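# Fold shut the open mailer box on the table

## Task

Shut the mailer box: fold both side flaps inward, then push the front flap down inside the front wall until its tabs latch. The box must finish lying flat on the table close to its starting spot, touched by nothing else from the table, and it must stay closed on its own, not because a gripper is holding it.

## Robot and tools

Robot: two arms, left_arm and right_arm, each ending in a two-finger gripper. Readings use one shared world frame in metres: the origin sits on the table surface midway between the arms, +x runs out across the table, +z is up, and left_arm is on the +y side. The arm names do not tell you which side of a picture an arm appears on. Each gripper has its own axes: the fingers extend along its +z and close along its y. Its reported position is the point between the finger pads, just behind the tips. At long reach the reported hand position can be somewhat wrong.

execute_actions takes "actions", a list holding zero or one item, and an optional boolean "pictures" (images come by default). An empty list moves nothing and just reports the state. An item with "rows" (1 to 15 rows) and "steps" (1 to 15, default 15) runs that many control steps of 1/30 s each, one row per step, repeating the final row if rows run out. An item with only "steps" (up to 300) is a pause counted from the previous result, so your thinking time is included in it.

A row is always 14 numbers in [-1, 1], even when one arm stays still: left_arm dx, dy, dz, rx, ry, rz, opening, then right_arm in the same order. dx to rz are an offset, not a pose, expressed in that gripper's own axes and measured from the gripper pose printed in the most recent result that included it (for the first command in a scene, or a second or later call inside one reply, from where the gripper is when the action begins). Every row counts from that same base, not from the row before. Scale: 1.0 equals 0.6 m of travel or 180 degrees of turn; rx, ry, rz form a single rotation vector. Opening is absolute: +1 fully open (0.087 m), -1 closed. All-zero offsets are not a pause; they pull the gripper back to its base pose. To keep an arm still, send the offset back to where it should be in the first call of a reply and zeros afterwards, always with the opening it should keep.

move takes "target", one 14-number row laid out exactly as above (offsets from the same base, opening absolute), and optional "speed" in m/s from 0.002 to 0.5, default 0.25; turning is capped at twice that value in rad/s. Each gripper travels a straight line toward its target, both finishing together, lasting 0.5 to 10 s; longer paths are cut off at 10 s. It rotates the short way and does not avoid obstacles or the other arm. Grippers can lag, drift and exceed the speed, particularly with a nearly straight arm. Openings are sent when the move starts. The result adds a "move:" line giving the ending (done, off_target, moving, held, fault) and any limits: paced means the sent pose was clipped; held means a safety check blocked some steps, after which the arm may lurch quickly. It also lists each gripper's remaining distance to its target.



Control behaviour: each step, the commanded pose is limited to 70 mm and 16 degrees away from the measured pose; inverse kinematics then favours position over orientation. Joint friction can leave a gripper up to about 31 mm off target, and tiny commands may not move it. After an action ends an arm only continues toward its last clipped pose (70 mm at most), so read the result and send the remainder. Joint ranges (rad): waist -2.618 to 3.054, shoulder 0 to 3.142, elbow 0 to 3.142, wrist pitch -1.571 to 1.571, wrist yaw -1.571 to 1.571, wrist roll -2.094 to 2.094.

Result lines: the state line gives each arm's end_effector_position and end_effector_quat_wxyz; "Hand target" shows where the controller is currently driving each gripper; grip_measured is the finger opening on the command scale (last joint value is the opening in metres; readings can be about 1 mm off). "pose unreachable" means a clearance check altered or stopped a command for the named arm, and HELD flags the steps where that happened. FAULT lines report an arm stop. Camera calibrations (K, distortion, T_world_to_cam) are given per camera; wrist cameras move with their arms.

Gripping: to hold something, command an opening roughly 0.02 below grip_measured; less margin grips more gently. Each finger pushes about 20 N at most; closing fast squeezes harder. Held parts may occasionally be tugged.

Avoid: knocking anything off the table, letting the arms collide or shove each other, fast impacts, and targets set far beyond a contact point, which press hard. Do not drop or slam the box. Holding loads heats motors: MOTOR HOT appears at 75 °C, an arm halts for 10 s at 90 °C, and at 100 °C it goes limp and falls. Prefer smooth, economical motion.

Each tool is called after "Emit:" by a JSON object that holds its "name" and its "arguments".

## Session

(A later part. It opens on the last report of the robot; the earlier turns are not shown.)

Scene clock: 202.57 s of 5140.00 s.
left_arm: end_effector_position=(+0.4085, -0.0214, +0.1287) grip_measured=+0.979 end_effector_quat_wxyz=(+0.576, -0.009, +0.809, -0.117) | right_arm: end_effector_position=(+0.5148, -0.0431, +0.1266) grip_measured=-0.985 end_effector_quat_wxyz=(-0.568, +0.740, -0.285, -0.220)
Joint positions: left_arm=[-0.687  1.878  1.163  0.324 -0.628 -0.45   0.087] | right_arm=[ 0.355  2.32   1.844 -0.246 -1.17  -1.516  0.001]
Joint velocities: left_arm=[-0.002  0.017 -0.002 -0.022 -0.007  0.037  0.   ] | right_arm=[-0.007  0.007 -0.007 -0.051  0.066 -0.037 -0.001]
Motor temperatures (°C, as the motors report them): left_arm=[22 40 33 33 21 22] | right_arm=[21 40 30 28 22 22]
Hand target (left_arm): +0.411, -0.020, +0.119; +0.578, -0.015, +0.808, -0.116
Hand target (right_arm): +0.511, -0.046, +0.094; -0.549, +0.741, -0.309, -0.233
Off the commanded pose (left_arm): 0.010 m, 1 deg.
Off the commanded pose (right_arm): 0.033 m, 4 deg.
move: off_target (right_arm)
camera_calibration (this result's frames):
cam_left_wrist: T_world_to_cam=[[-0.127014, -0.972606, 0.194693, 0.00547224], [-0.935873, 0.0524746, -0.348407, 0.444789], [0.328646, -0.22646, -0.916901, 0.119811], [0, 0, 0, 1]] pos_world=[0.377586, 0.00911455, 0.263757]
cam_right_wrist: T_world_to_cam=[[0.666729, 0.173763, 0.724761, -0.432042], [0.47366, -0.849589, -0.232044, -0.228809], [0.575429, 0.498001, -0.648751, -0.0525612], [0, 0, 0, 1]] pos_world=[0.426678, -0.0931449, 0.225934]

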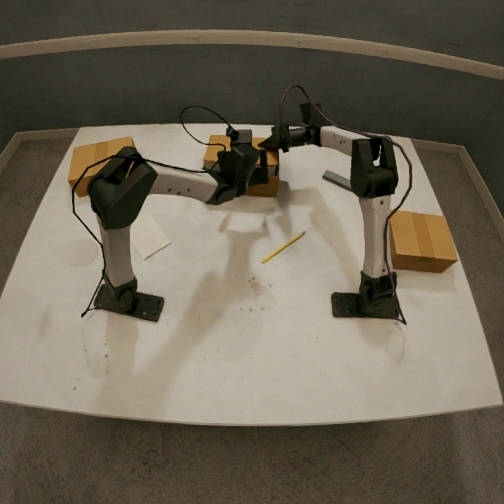

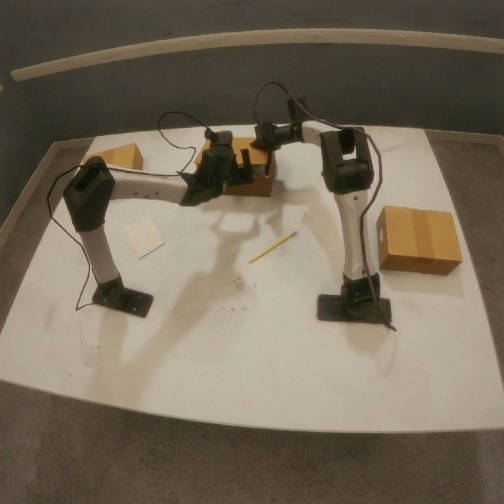

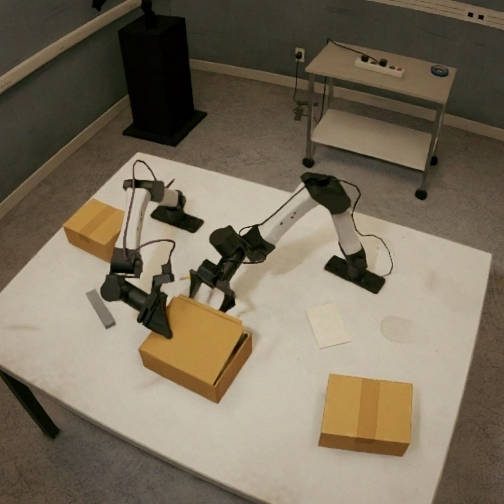

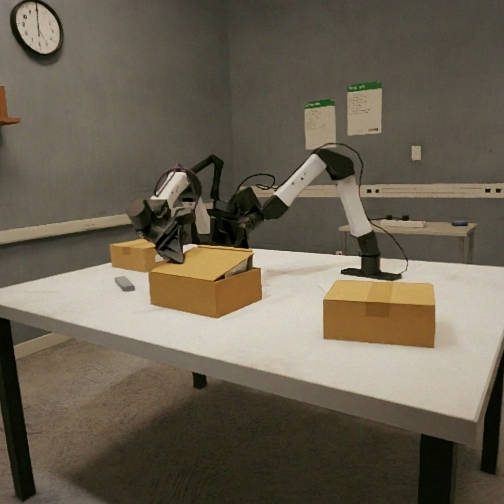

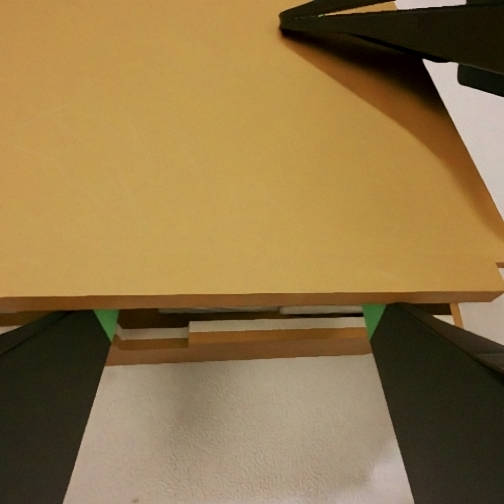

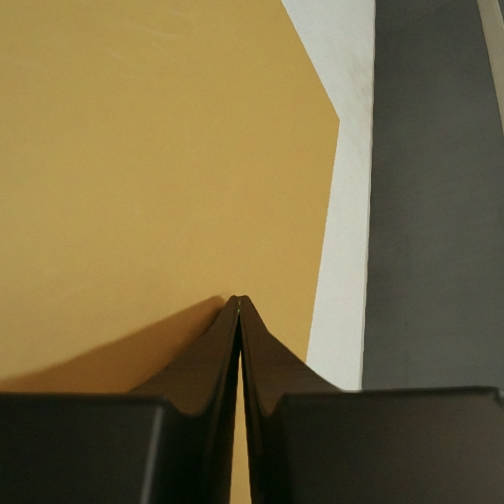

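One more step down.

Emit:
{"name": "move", "arguments": {"target": [0.04,0.008,0.015,0,0,0,1,0.05,0.042,0.021,0,0,0,-1], "speed": 0.04}}

Emit:
{"name": "move", "arguments": {"target": [0,0,-0.1,0,0,0,1,0.06,0.05,0.025,0,0,0,-1], "speed": 0.04}}

Scene clock: 206.43 s of 5140.00 s.
left_arm: end_effector_position=(+0.4104, -0.0228, +0.1273) grip_measured=+0.979 end_effector_quat_wxyz=(+0.588, -0.012, +0.799, -0.122) | right_arm: end_effector_position=(+0.5261, -0.0389, +0.1270) grip_measured=-0.985 end_effector_quat_wxyz=(-0.591, +0.741, -0.255, -0.193)
Joint positions: left_arm=[-0.69   1.89   1.138  0.398 -0.638 -0.437  0.087] | right_arm=[ 0.355  2.343  1.831 -0.119 -1.175 -1.516  0.001]
Joint velocities: left_arm=[ 0.002 -0.002  0.017  0.037  0.037 -0.007 -0.001] | right_arm=[-0.007 -0.002 -0.017  0.037 -0.037  0.066 -0.   ]
Motor temperatures (°C, as the motors report them): left_arm=[22 40 32 33 21 22] | right_arm=[21 40 30 28 22 22]
Hand target (left_arm): +0.409, -0.021, +0.103; +0.576, -0.009, +0.809, -0.117
Hand target (right_arm): +0.519, -0.041, +0.087; -0.568, +0.740, -0.285, -0.220
Off the commanded pose (left_arm): 0.025 m, 2 deg.
Off the commanded pose (right_arm): 0.042 m, 5 deg.
move: off_target (left_arm, right_arm)
camera_calibration (this result's frames):
cam_left_wrist: T_world_to_cam=[[-0.130447, -0.970168, 0.204347, 0.00492081], [-0.925076, 0.044953, -0.377113, 0.44515], [0.356677, -0.23823, -0.903343, 0.104112], [0, 0, 0, 1]] pos_world=[0.375305, 0.00956588, 0.260915]
cam_right_wrist: T_world_to_cam=[[0.600676, 0.152988, 0.784718, -0.414266], [0.496922, -0.840343, -0.216545, -0.2443], [0.626304, 0.520017, -0.580798, -0.0954711], [0, 0, 0, 1]] pos_world=[0.430032, -0.0922714, 0.216731]

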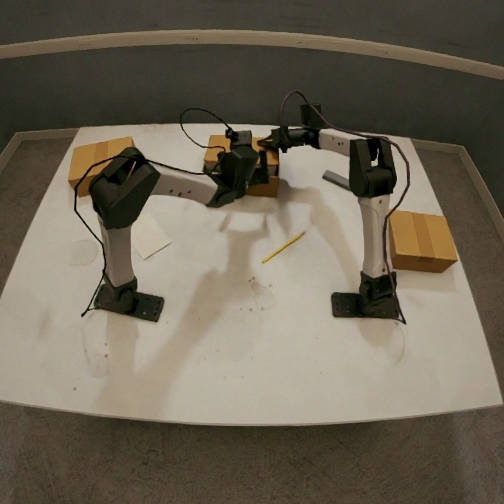

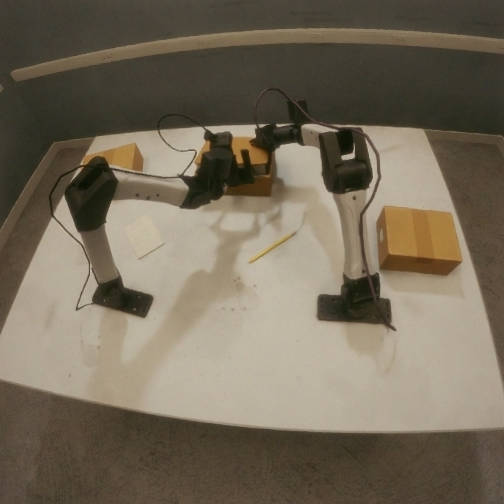

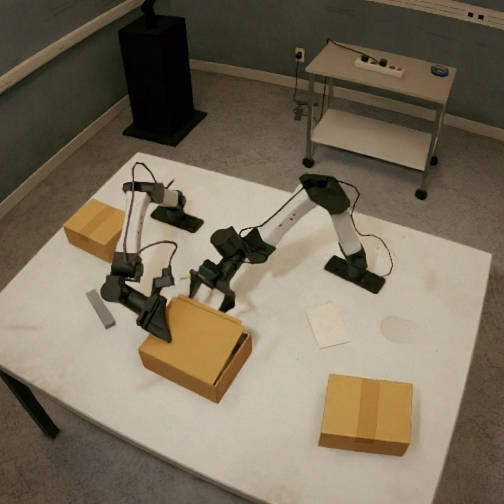

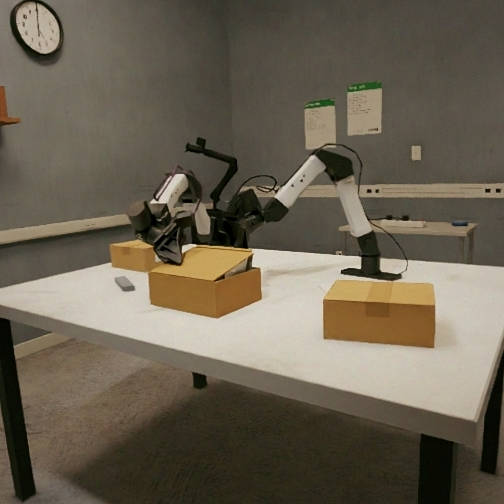

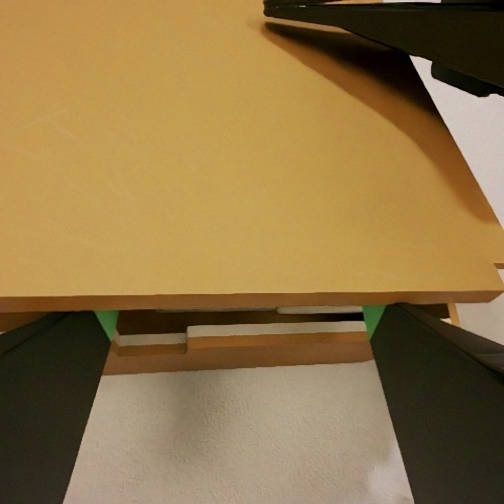

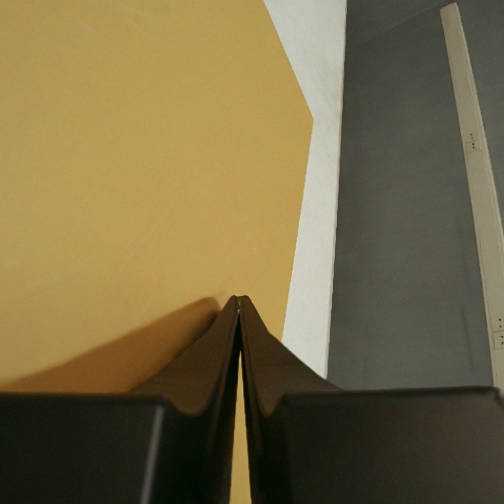

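Scene clock: 208.23 s of 5140.00 s.
left_arm: end_effector_position=(+0.3617, -0.0180, +0.1574) grip_measured=+0.979 end_effector_quat_wxyz=(+0.598, -0.022, +0.789, -0.137) | right_arm: end_effector_position=(+0.5357, -0.0338, +0.1154) grip_measured=-0.985 end_effector_quat_wxyz=(-0.608, +0.739, -0.228, -0.178)
Joint positions: left_arm=[-0.785  1.716  1.022  0.357 -0.727 -0.481  0.087] | right_arm=[ 0.355  2.397  1.831  0.004 -1.194 -1.516  0.001]
Joint velocities: left_arm=[-0.002  0.002 -0.012 -0.11  -0.007 -0.066  0.001] | right_arm=[-0.037  0.002  0.002 -0.11   0.037  0.051  0.   ]
Motor temperatures (°C, as the motors report them): left_arm=[22 40 32 33 21 22] | right_arm=[21 40 30 28 22 22]
Hand target (left_arm): +0.354, -0.013, +0.144; +0.587, -0.013, +0.800, -0.123
Hand target (right_arm): +0.535, -0.036, +0.080; -0.591, +0.741, -0.255, -0.193
Off the commanded pose (left_arm): 0.017 m, 3 deg.
Off the commanded pose (right_arm): 0.036 m, 4 deg.
move: off_target (left_arm, right_arm)
camera_calibration (this result's frames):
cam_left_wrist: T_world_to_cam=[[-0.135105, -0.962343, 0.235888, -0.0060857], [-0.915118, 0.0299184, -0.402075, 0.411269], [0.379877, -0.270188, -0.884699, 0.137878], [0, 0, 0, 1]] pos_world=[0.32316, 0.019092, 0.288777]
cam_right_wrist: T_world_to_cam=[[0.548032, 0.137, 0.825162, -0.388757], [0.522992, -0.82601, -0.210205, -0.261516], [0.652794, 0.546753, -0.52433, -0.130659], [0, 0, 0, 1]] pos_world=[0.435115, -0.0913171, 0.197307]

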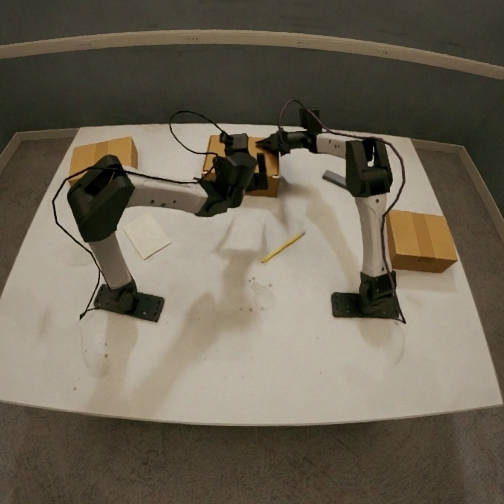

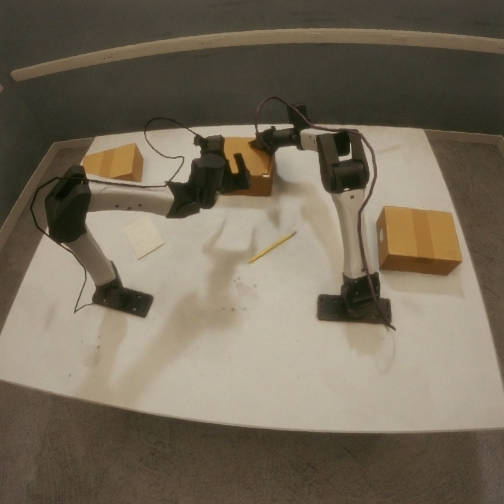

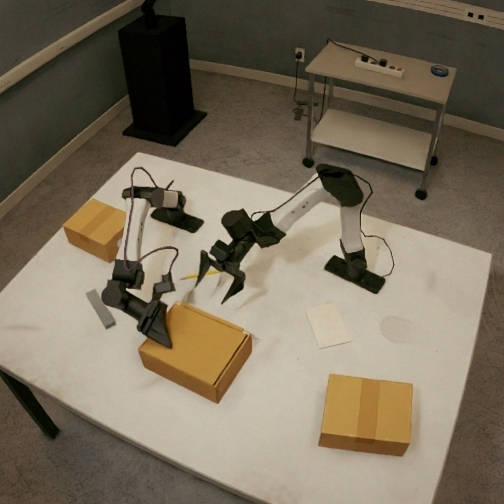

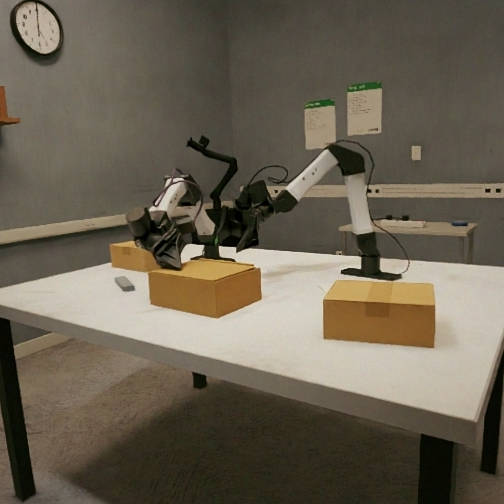

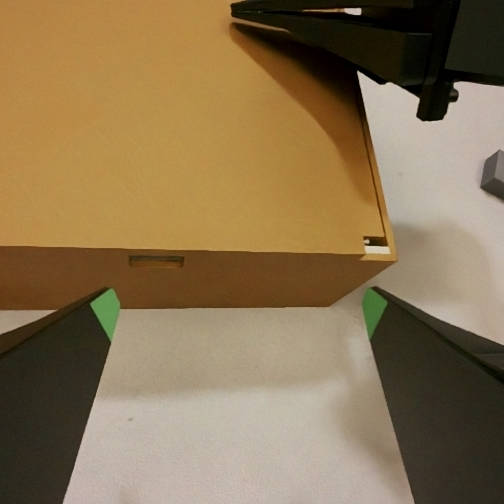

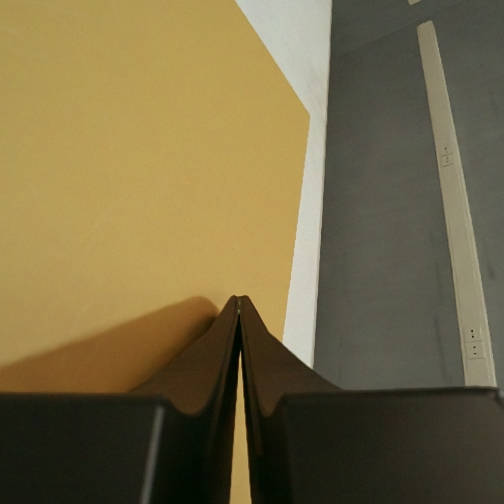

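Emit:
{"name": "move", "arguments": {"target": [-0.057,0.093,0.11,0,0.14,0,1,0.025,0.04,0.01,0,0,0,-1], "speed": 0.1}}

Emit:
{"name": "move", "arguments": {"target": [0.075,0.02,0.065,0,0,0,1,0.025,0.04,0.01,0,0,0,-1], "speed": 0.05}}

Emit:
{"name": "move", "arguments": {"target": [-0.12,0.1,-0.2,0,0,0,1,-0.08,-0.13,-0.1,0,0,0,-1], "speed": 0.15}}

Scene clock: 214.17 s of 5140.00 s.
left_arm: end_effector_position=(+0.4404, +0.0292, +0.1693) grip_measured=+0.979 end_effector_quat_wxyz=(+0.429, +0.007, +0.891, -0.148) | right_arm: end_effector_position=(+0.5385, -0.0340, +0.1179) grip_measured=-0.985 end_effector_quat_wxyz=(-0.621, +0.738, -0.210, -0.162)
Joint positions: left_arm=[-0.441  1.854  1.544 -0.336 -0.216 -0.484  0.087] | right_arm=[ 0.352  2.397  1.806  0.083 -1.199 -1.516  0.001]
Joint velocities: left_arm=[-0.012  0.022  0.007 -0.022 -0.037 -0.022  0.001] | right_arm=[ 0.002  0.012  0.002 -0.037 -0.037  0.007  0.   ]
Motor temperatures (°C, as the motors report them): left_arm=[22 40 33 32 21 22] | right_arm=[21 40 30 29 22 22]
Hand target (left_arm): +0.441, +0.032, +0.160; +0.415, +0.011, +0.899, -0.139
Hand target (right_arm): +0.534, -0.034, +0.087; -0.608, +0.739, -0.227, -0.178
Off the commanded pose (left_arm): 0.010 m, 2 deg.
Off the commanded pose (right_arm): 0.032 m, 3 deg.
After step 90, 0.13 s passed at rest.
move: off_target (right_arm)
camera_calibration (this result's frames):
cam_left_wrist: T_world_to_cam=[[-0.148049, -0.955867, 0.253771, 0.0496399], [-0.988932, 0.145622, -0.0284324, 0.452602], [-0.00977698, -0.255171, -0.966846, 0.316403], [0, 0, 0, 1]] pos_world=[0.458035, 0.0622771, 0.306184]
cam_right_wrist: T_world_to_cam=[[0.505429, 0.122098, 0.854186, -0.373232], [0.534638, -0.821329, -0.198948, -0.270124], [0.677277, 0.557235, -0.480401, -0.149072], [0, 0, 0, 1]] pos_world=[0.434024, -0.0932219, 0.193455]

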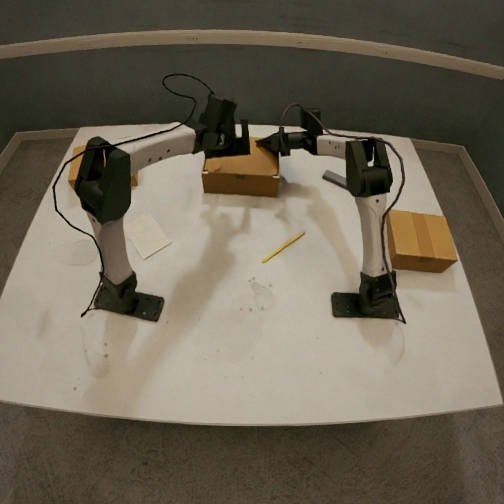

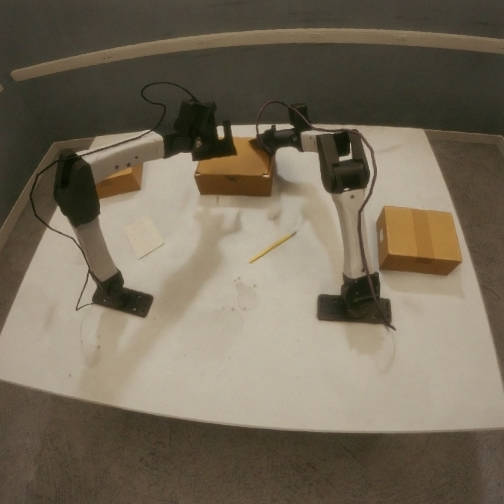

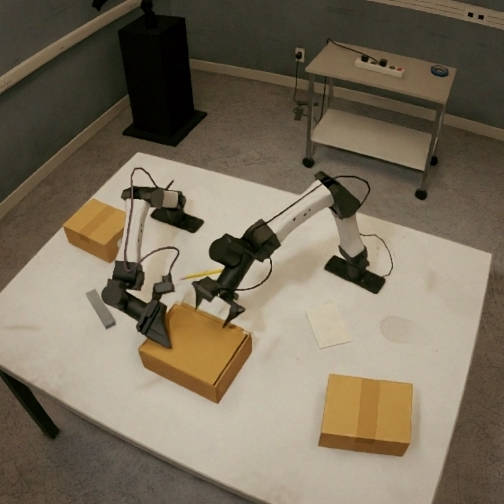

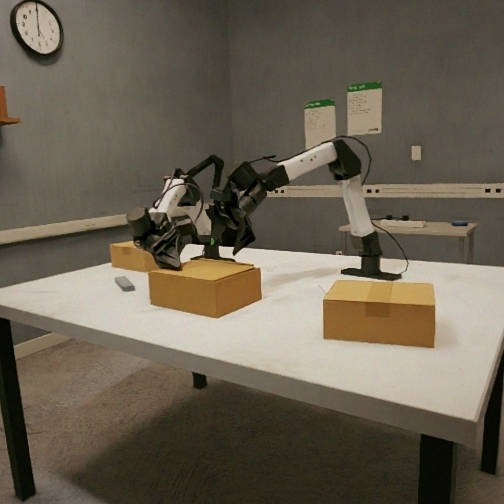

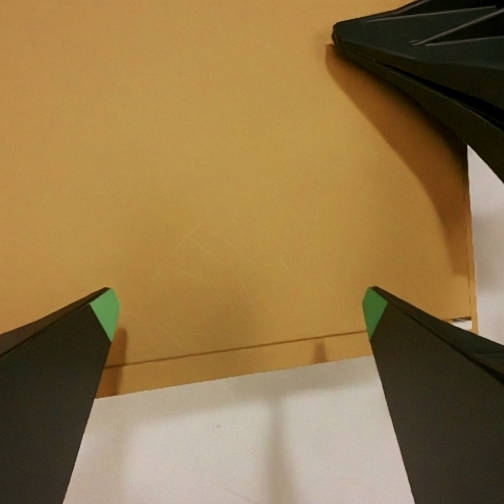

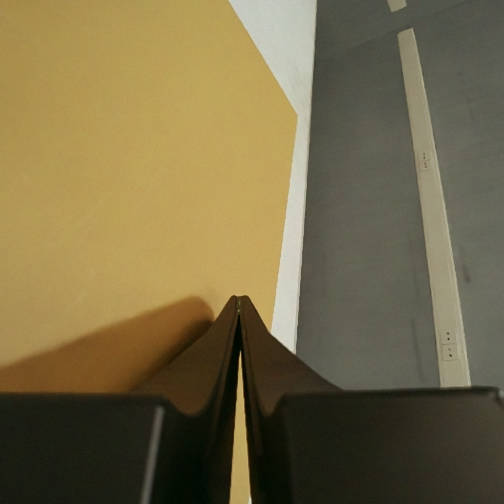

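Scene clock: 215.70 s of 5140.00 s.
left_arm: end_effector_position=(+0.4490, +0.0249, +0.1378) grip_measured=+0.979 end_effector_quat_wxyz=(+0.450, +0.002, +0.879, -0.159) | right_arm: end_effector_position=(+0.5451, -0.0347, +0.1193) grip_measured=-0.985 end_effector_quat_wxyz=(-0.632, +0.736, -0.195, -0.145)
Joint positions: left_arm=[-0.441  1.878  1.407 -0.121 -0.223 -0.484  0.087] | right_arm=[ 0.348  2.412  1.806  0.149 -1.2   -1.516  0.001]
Joint velocities: left_arm=[ 0.017  0.017 -0.002 -0.037  0.007 -0.007 -0.001] | right_arm=[ 0.007 -0.027 -0.007  0.022 -0.022 -0.095  0.   ]
Motor temperatures (°C, as the motors report them): left_arm=[22 40 33 32 21 22] | right_arm=[21 40 30 29 22 22]
Hand target (left_arm): +0.443, +0.025, +0.109; +0.428, +0.007, +0.891, -0.148
Hand target (right_arm): +0.539, -0.034, +0.089; -0.620, +0.738, -0.210, -0.162
Off the commanded pose (left_arm): 0.029 m, 3 deg.
Off the commanded pose (right_arm): 0.031 m, 3 deg.
move: off_target (left_arm, right_arm)
camera_calibration (this result's frames):
cam_left_wrist: T_world_to_cam=[[-0.154756, -0.949432, 0.273184, 0.0549732], [-0.98722, 0.137967, -0.0797584, 0.467266], [0.0380349, -0.282036, -0.95865, 0.262913], [0, 0, 0, 1]] pos_world=[0.459802, 0.0618772, 0.274292]
cam_right_wrist: T_world_to_cam=[[0.464338, 0.106823, 0.879192, -0.358856], [0.54093, -0.820237, -0.186027, -0.278876], [0.701274, 0.561961, -0.438651, -0.170332], [0, 0, 0, 1]] pos_world=[0.436932, -0.0946906, 0.188909]

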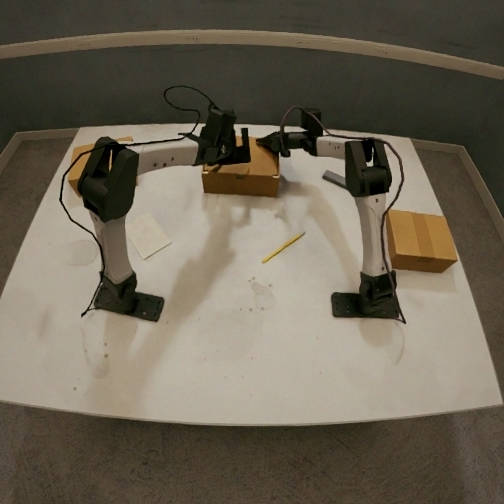

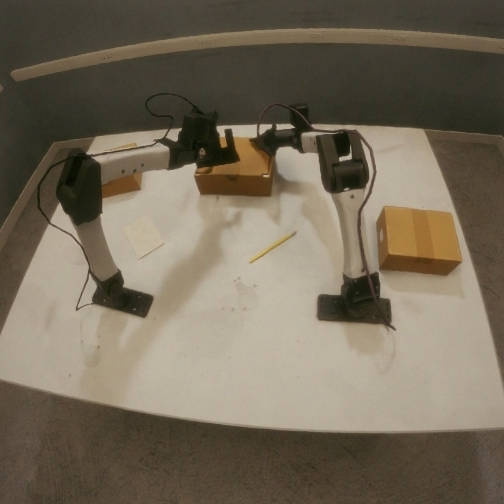

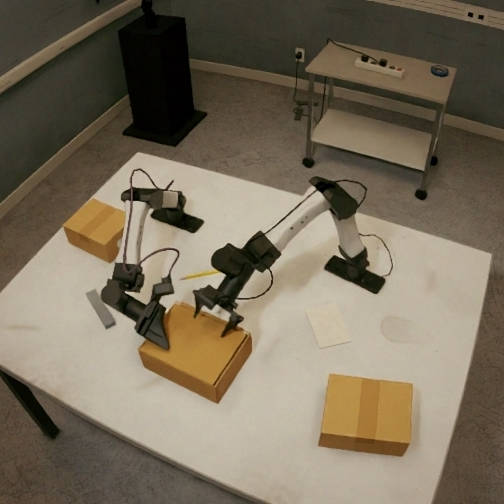

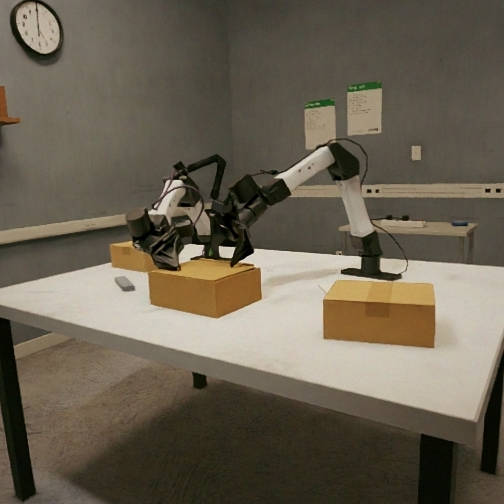

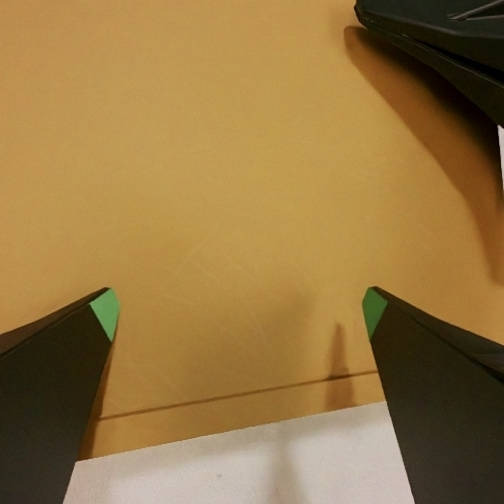

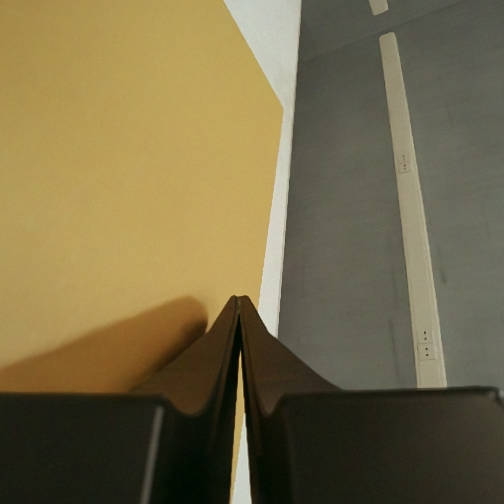

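Scene clock: 217.40 s of 5140.00 s.
left_arm: end_effector_position=(+0.4067, +0.1220, +0.2453) grip_measured=+0.979 end_effector_quat_wxyz=(+0.460, +0.002, +0.873, -0.161) | right_arm: end_effector_position=(+0.5366, -0.0765, +0.1978) grip_measured=-0.985 end_effector_quat_wxyz=(-0.624, +0.736, -0.211, -0.158)
Joint positions: left_arm=[-0.269  1.517  1.407 -0.446 -0.084 -0.386  0.087] | right_arm=[ 0.274  2.265  1.919 -0.249 -1.261 -1.616  0.001]
Joint velocities: left_arm=[-0.002 -0.007 -0.017 -0.037 -0.037  0.022 -0.   ] | right_arm=[ 0.002 -0.002  0.007 -0.037  0.007 -0.066 -0.   ]
Motor temperatures (°C, as the motors report them): left_arm=[22 40 33 32 21 22] | right_arm=[21 40 30 29 22 22]
Hand target (left_arm): +0.404, +0.126, +0.244; +0.452, +0.003, +0.878, -0.157
Hand target (right_arm): +0.537, -0.079, +0.219; -0.632, +0.736, -0.195, -0.145
Off the commanded pose (left_arm): 0.004 m, 1 deg.
Off the commanded pose (right_arm): 0.022 m, 3 deg.
move: off_target (right_arm)
camera_calibration (this result's frames):
cam_left_wrist: T_world_to_cam=[[-0.15916, -0.948137, 0.275143, 0.112377], [-0.985505, 0.136007, -0.101402, 0.425549], [0.0587219, -0.287294, -0.956041, 0.386544], [0, 0, 0, 1]] pos_world=[0.414568, 0.159723, 0.381784]
cam_right_wrist: T_world_to_cam=[[0.501973, 0.1129, 0.857482, -0.434879], [0.528839, -0.824573, -0.201017, -0.284796], [0.684362, 0.554376, -0.47362, -0.0911494], [0, 0, 0, 1]] pos_world=[0.431288, -0.135207, 0.272482]

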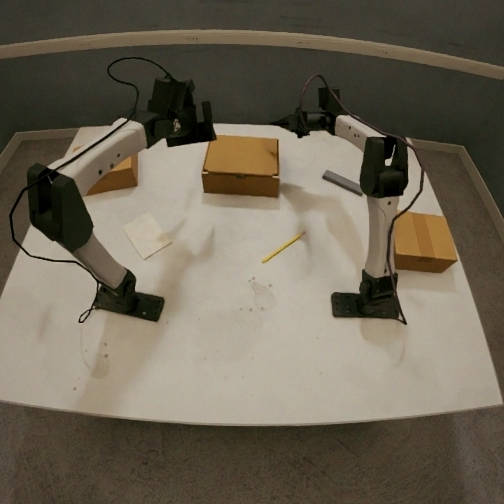

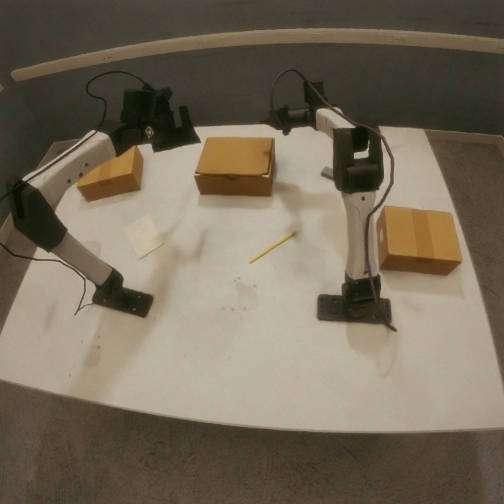

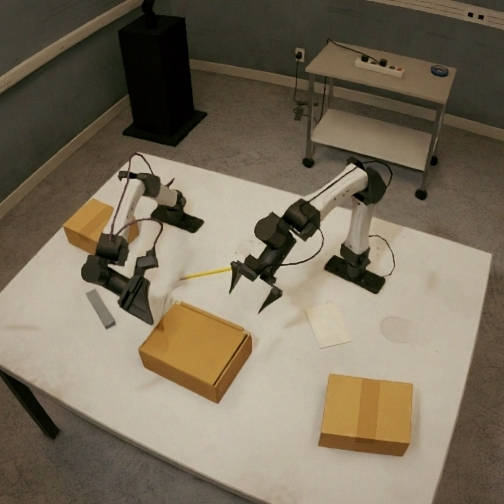

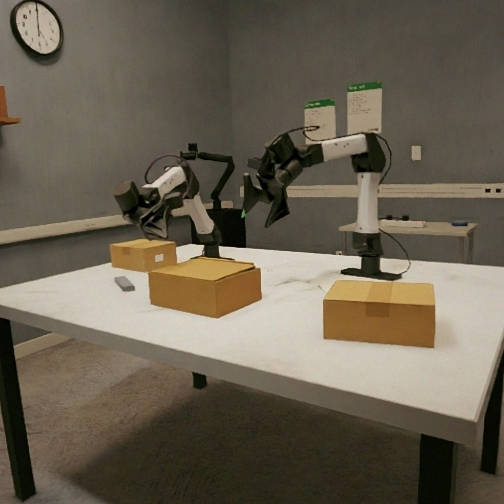

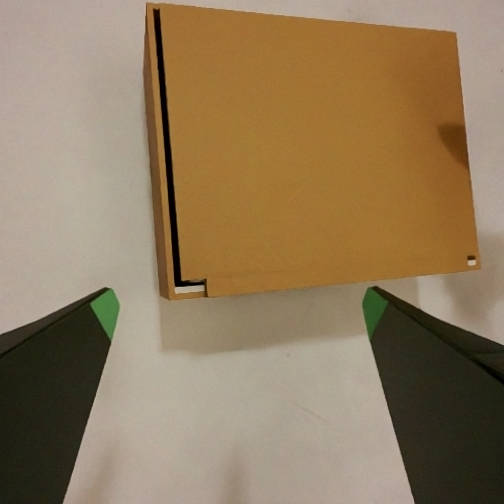

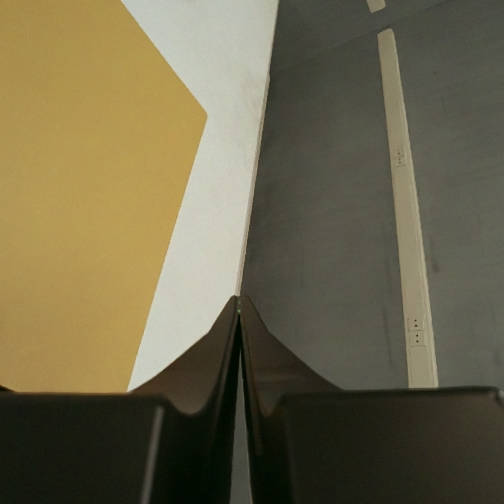

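Emit:
{"name": "move", "arguments": {"target": [0.213,-0.098,0.218,0,0,0,-1,0,0,0,0,0,0,-1], "speed": 0.1}}

Emit:
{"name": "move", "arguments": {"target": [0.08,0.028,0.052,0,0,0,-1,0,0,0,0,0,0,-1], "speed": 0.05}}

Emit:
{"name": "zoom_image", "arguments": {"camera": "cam_head_right", "region": [170,110,310,210]}}

Scene clock: 223.43 s of 5140.00 s.
left_arm: end_effector_position=(+0.4397, +0.0126, +0.1254) grip_measured=-1.000 end_effector_quat_wxyz=(+0.490, -0.010, +0.854, -0.176) | right_arm: end_effector_position=(+0.5363, -0.0765, +0.1974) grip_measured=-0.985 end_effector_quat_wxyz=(-0.624, +0.736, -0.211, -0.159)
Joint positions: left_arm=[-0.489  1.857  1.248  0.111 -0.286 -0.51   0.   ] | right_arm=[ 0.274  2.265  1.919 -0.253 -1.261 -1.618  0.001]
Joint velocities: left_arm=[ 0.002 -0.017 -0.002  0.051 -0.066  0.007  0.   ] | right_arm=[-0.002 -0.017  0.017  0.007  0.007 -0.007 -0.   ]
Motor temperatures (°C, as the motors report them): left_arm=[22 39 33 32 21 22] | right_arm=[21 41 30 29 22 22]
Hand target (left_arm): +0.429, +0.010, +0.091; +0.458, +0.000, +0.874, -0.163
Hand target (right_arm): +0.537, -0.076, +0.198; -0.624, +0.736, -0.211, -0.158
Off the commanded pose (left_arm): 0.037 m, 5 deg.
Off the commanded pose (right_arm): 0.000 m, 0 deg.
After step 90, 0.70 s passed at rest.
move: off_target (left_arm)
camera_calibration (this result's frames):
cam_left_wrist: T_world_to_cam=[[-0.162557, -0.937883, 0.306515, 0.0443105], [-0.978517, 0.11331, -0.172237, 0.466881], [0.126806, -0.327929, -0.936153, 0.206702], [0, 0, 0, 1]] pos_world=[0.437842, 0.0564393, 0.260337]
cam_right_wrist: T_world_to_cam=[[0.502863, 0.113823, 0.856839, -0.43468], [0.528944, -0.824536, -0.200895, -0.284865], [0.683628, 0.554242, -0.474835, -0.0905032], [0, 0, 0, 1]] pos_world=[0.431133, -0.135244, 0.272249]

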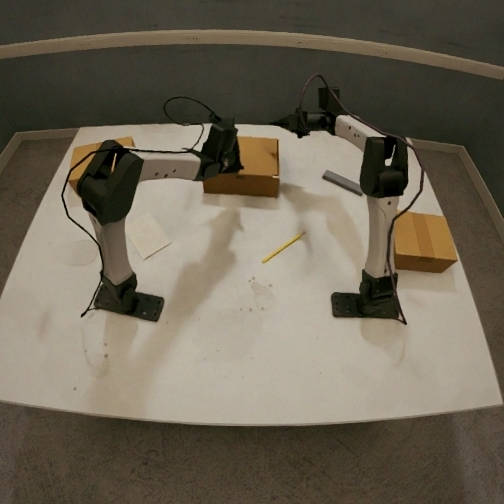

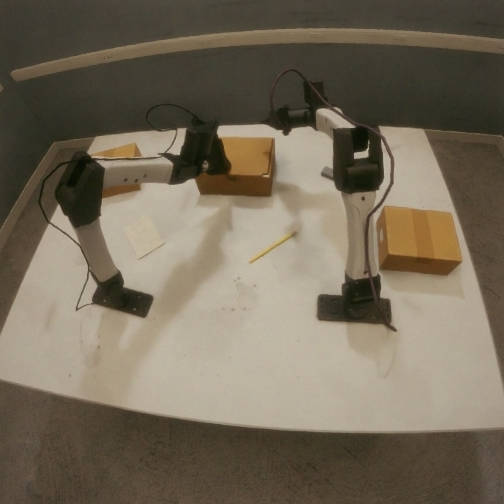

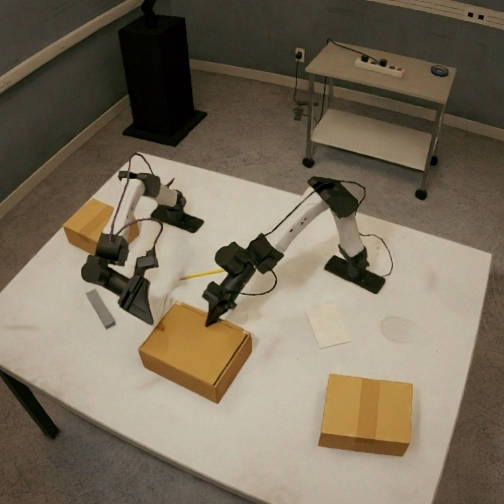

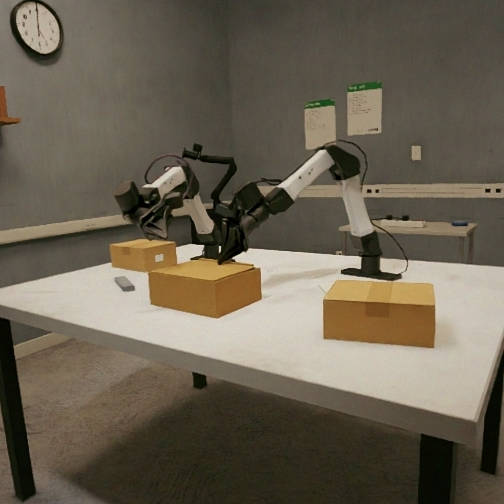

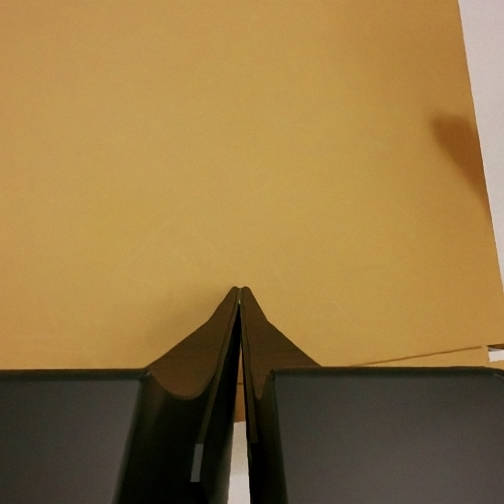

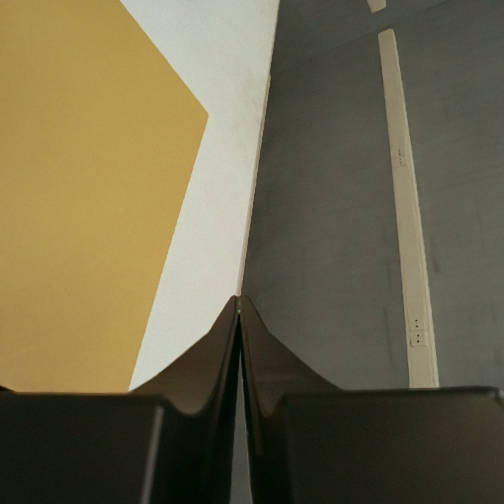

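Scene clock: 224.93 s of 5140.00 s.
left_arm: end_effector_position=(+0.4561, +0.0015, +0.1247) grip_measured=-1.000 end_effector_quat_wxyz=(+0.539, -0.024, +0.815, -0.212) | right_arm: end_effector_position=(+0.5363, -0.0765, +0.1974) grip_measured=-0.985 end_effector_quat_wxyz=(-0.624, +0.736, -0.211, -0.159)
Joint positions: left_arm=[-0.489  1.908  1.179  0.377 -0.293 -0.51   0.   ] | right_arm=[ 0.274  2.265  1.919 -0.253 -1.261 -1.618  0.001]
Joint velocities: left_arm=[-0.002  0.007  0.017  0.007 -0.037 -0.022  0.   ] | right_arm=[-0.007 -0.002 -0.007  0.022 -0.066  0.037  0.   ]
Motor temperatures (°C, as the motors report them): left_arm=[22 39 33 32 21 22] | right_arm=[21 41 30 29 22 22]
Hand target (left_arm): +0.441, +0.012, +0.068; +0.490, -0.011, +0.854, -0.176
Hand target (right_arm): +0.536, -0.077, +0.197; -0.624, +0.736, -0.211, -0.159
Off the commanded pose (left_arm): 0.061 m, 8 deg.
Off the commanded pose (right_arm): 0.000 m, 0 deg.
move: off_target (left_arm)
camera_calibration (this result's frames):
cam_left_wrist: T_world_to_cam=[[-0.196318, -0.909726, 0.365867, 0.0447103], [-0.951686, 0.0869284, -0.294513, 0.487105], [0.236121, -0.406008, -0.882838, 0.143948], [0, 0, 0, 1]] pos_world=[0.438359, 0.056775, 0.254183]
cam_right_wrist: T_world_to_cam=[[0.502863, 0.113823, 0.856839, -0.43468], [0.528944, -0.824536, -0.200895, -0.284865], [0.683628, 0.554242, -0.474835, -0.0905032], [0, 0, 0, 1]] pos_world=[0.431133, -0.135244, 0.272249]

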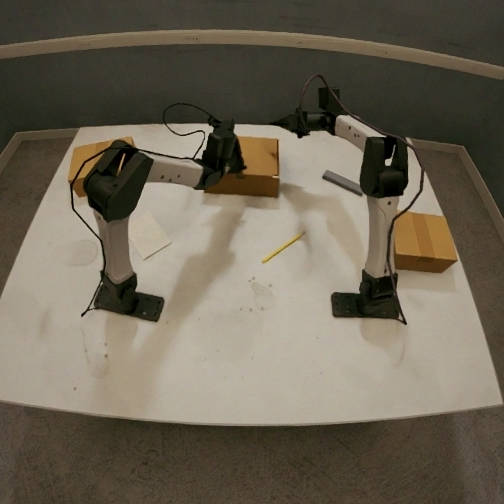

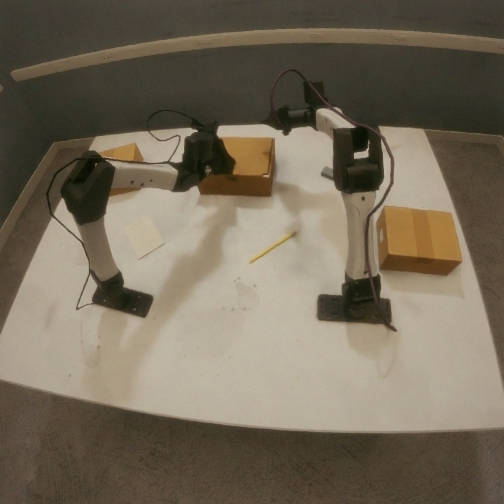

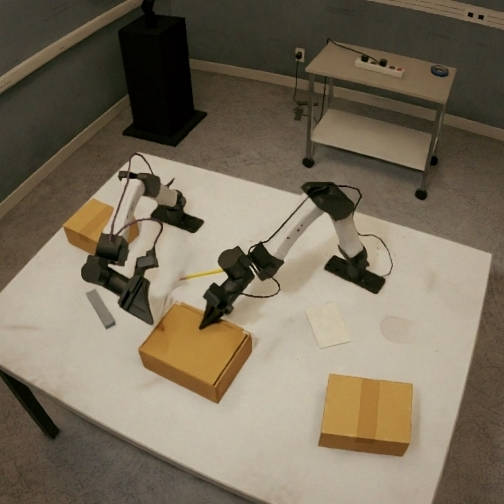

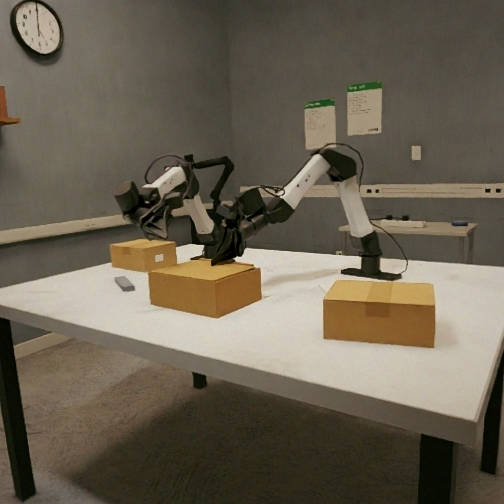

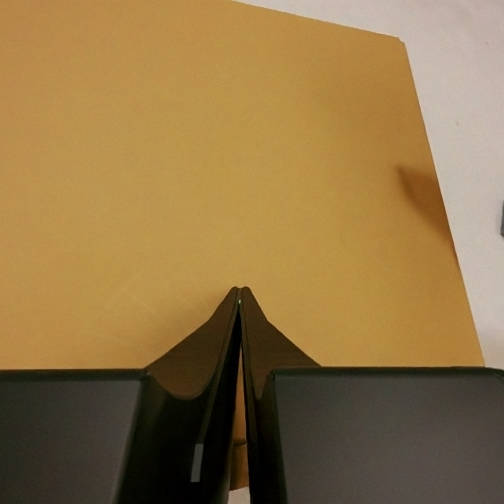

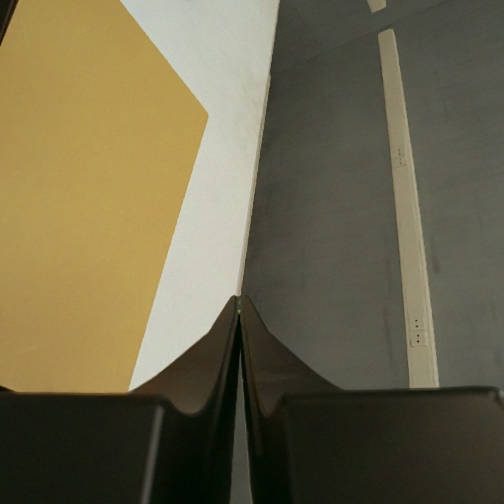

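Region (170, 110, 310, 210) of cam_head_right's 504x504 image, scaled by 3.600, with more detail than that image has; it fills the top 360 rows of this view, and the rest is white.

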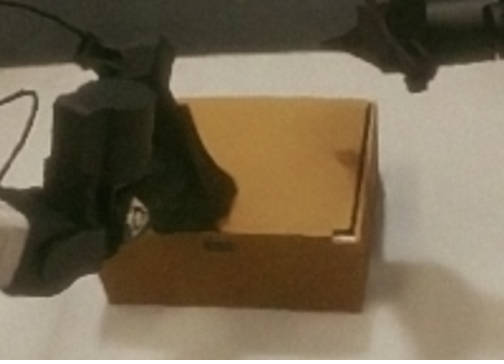

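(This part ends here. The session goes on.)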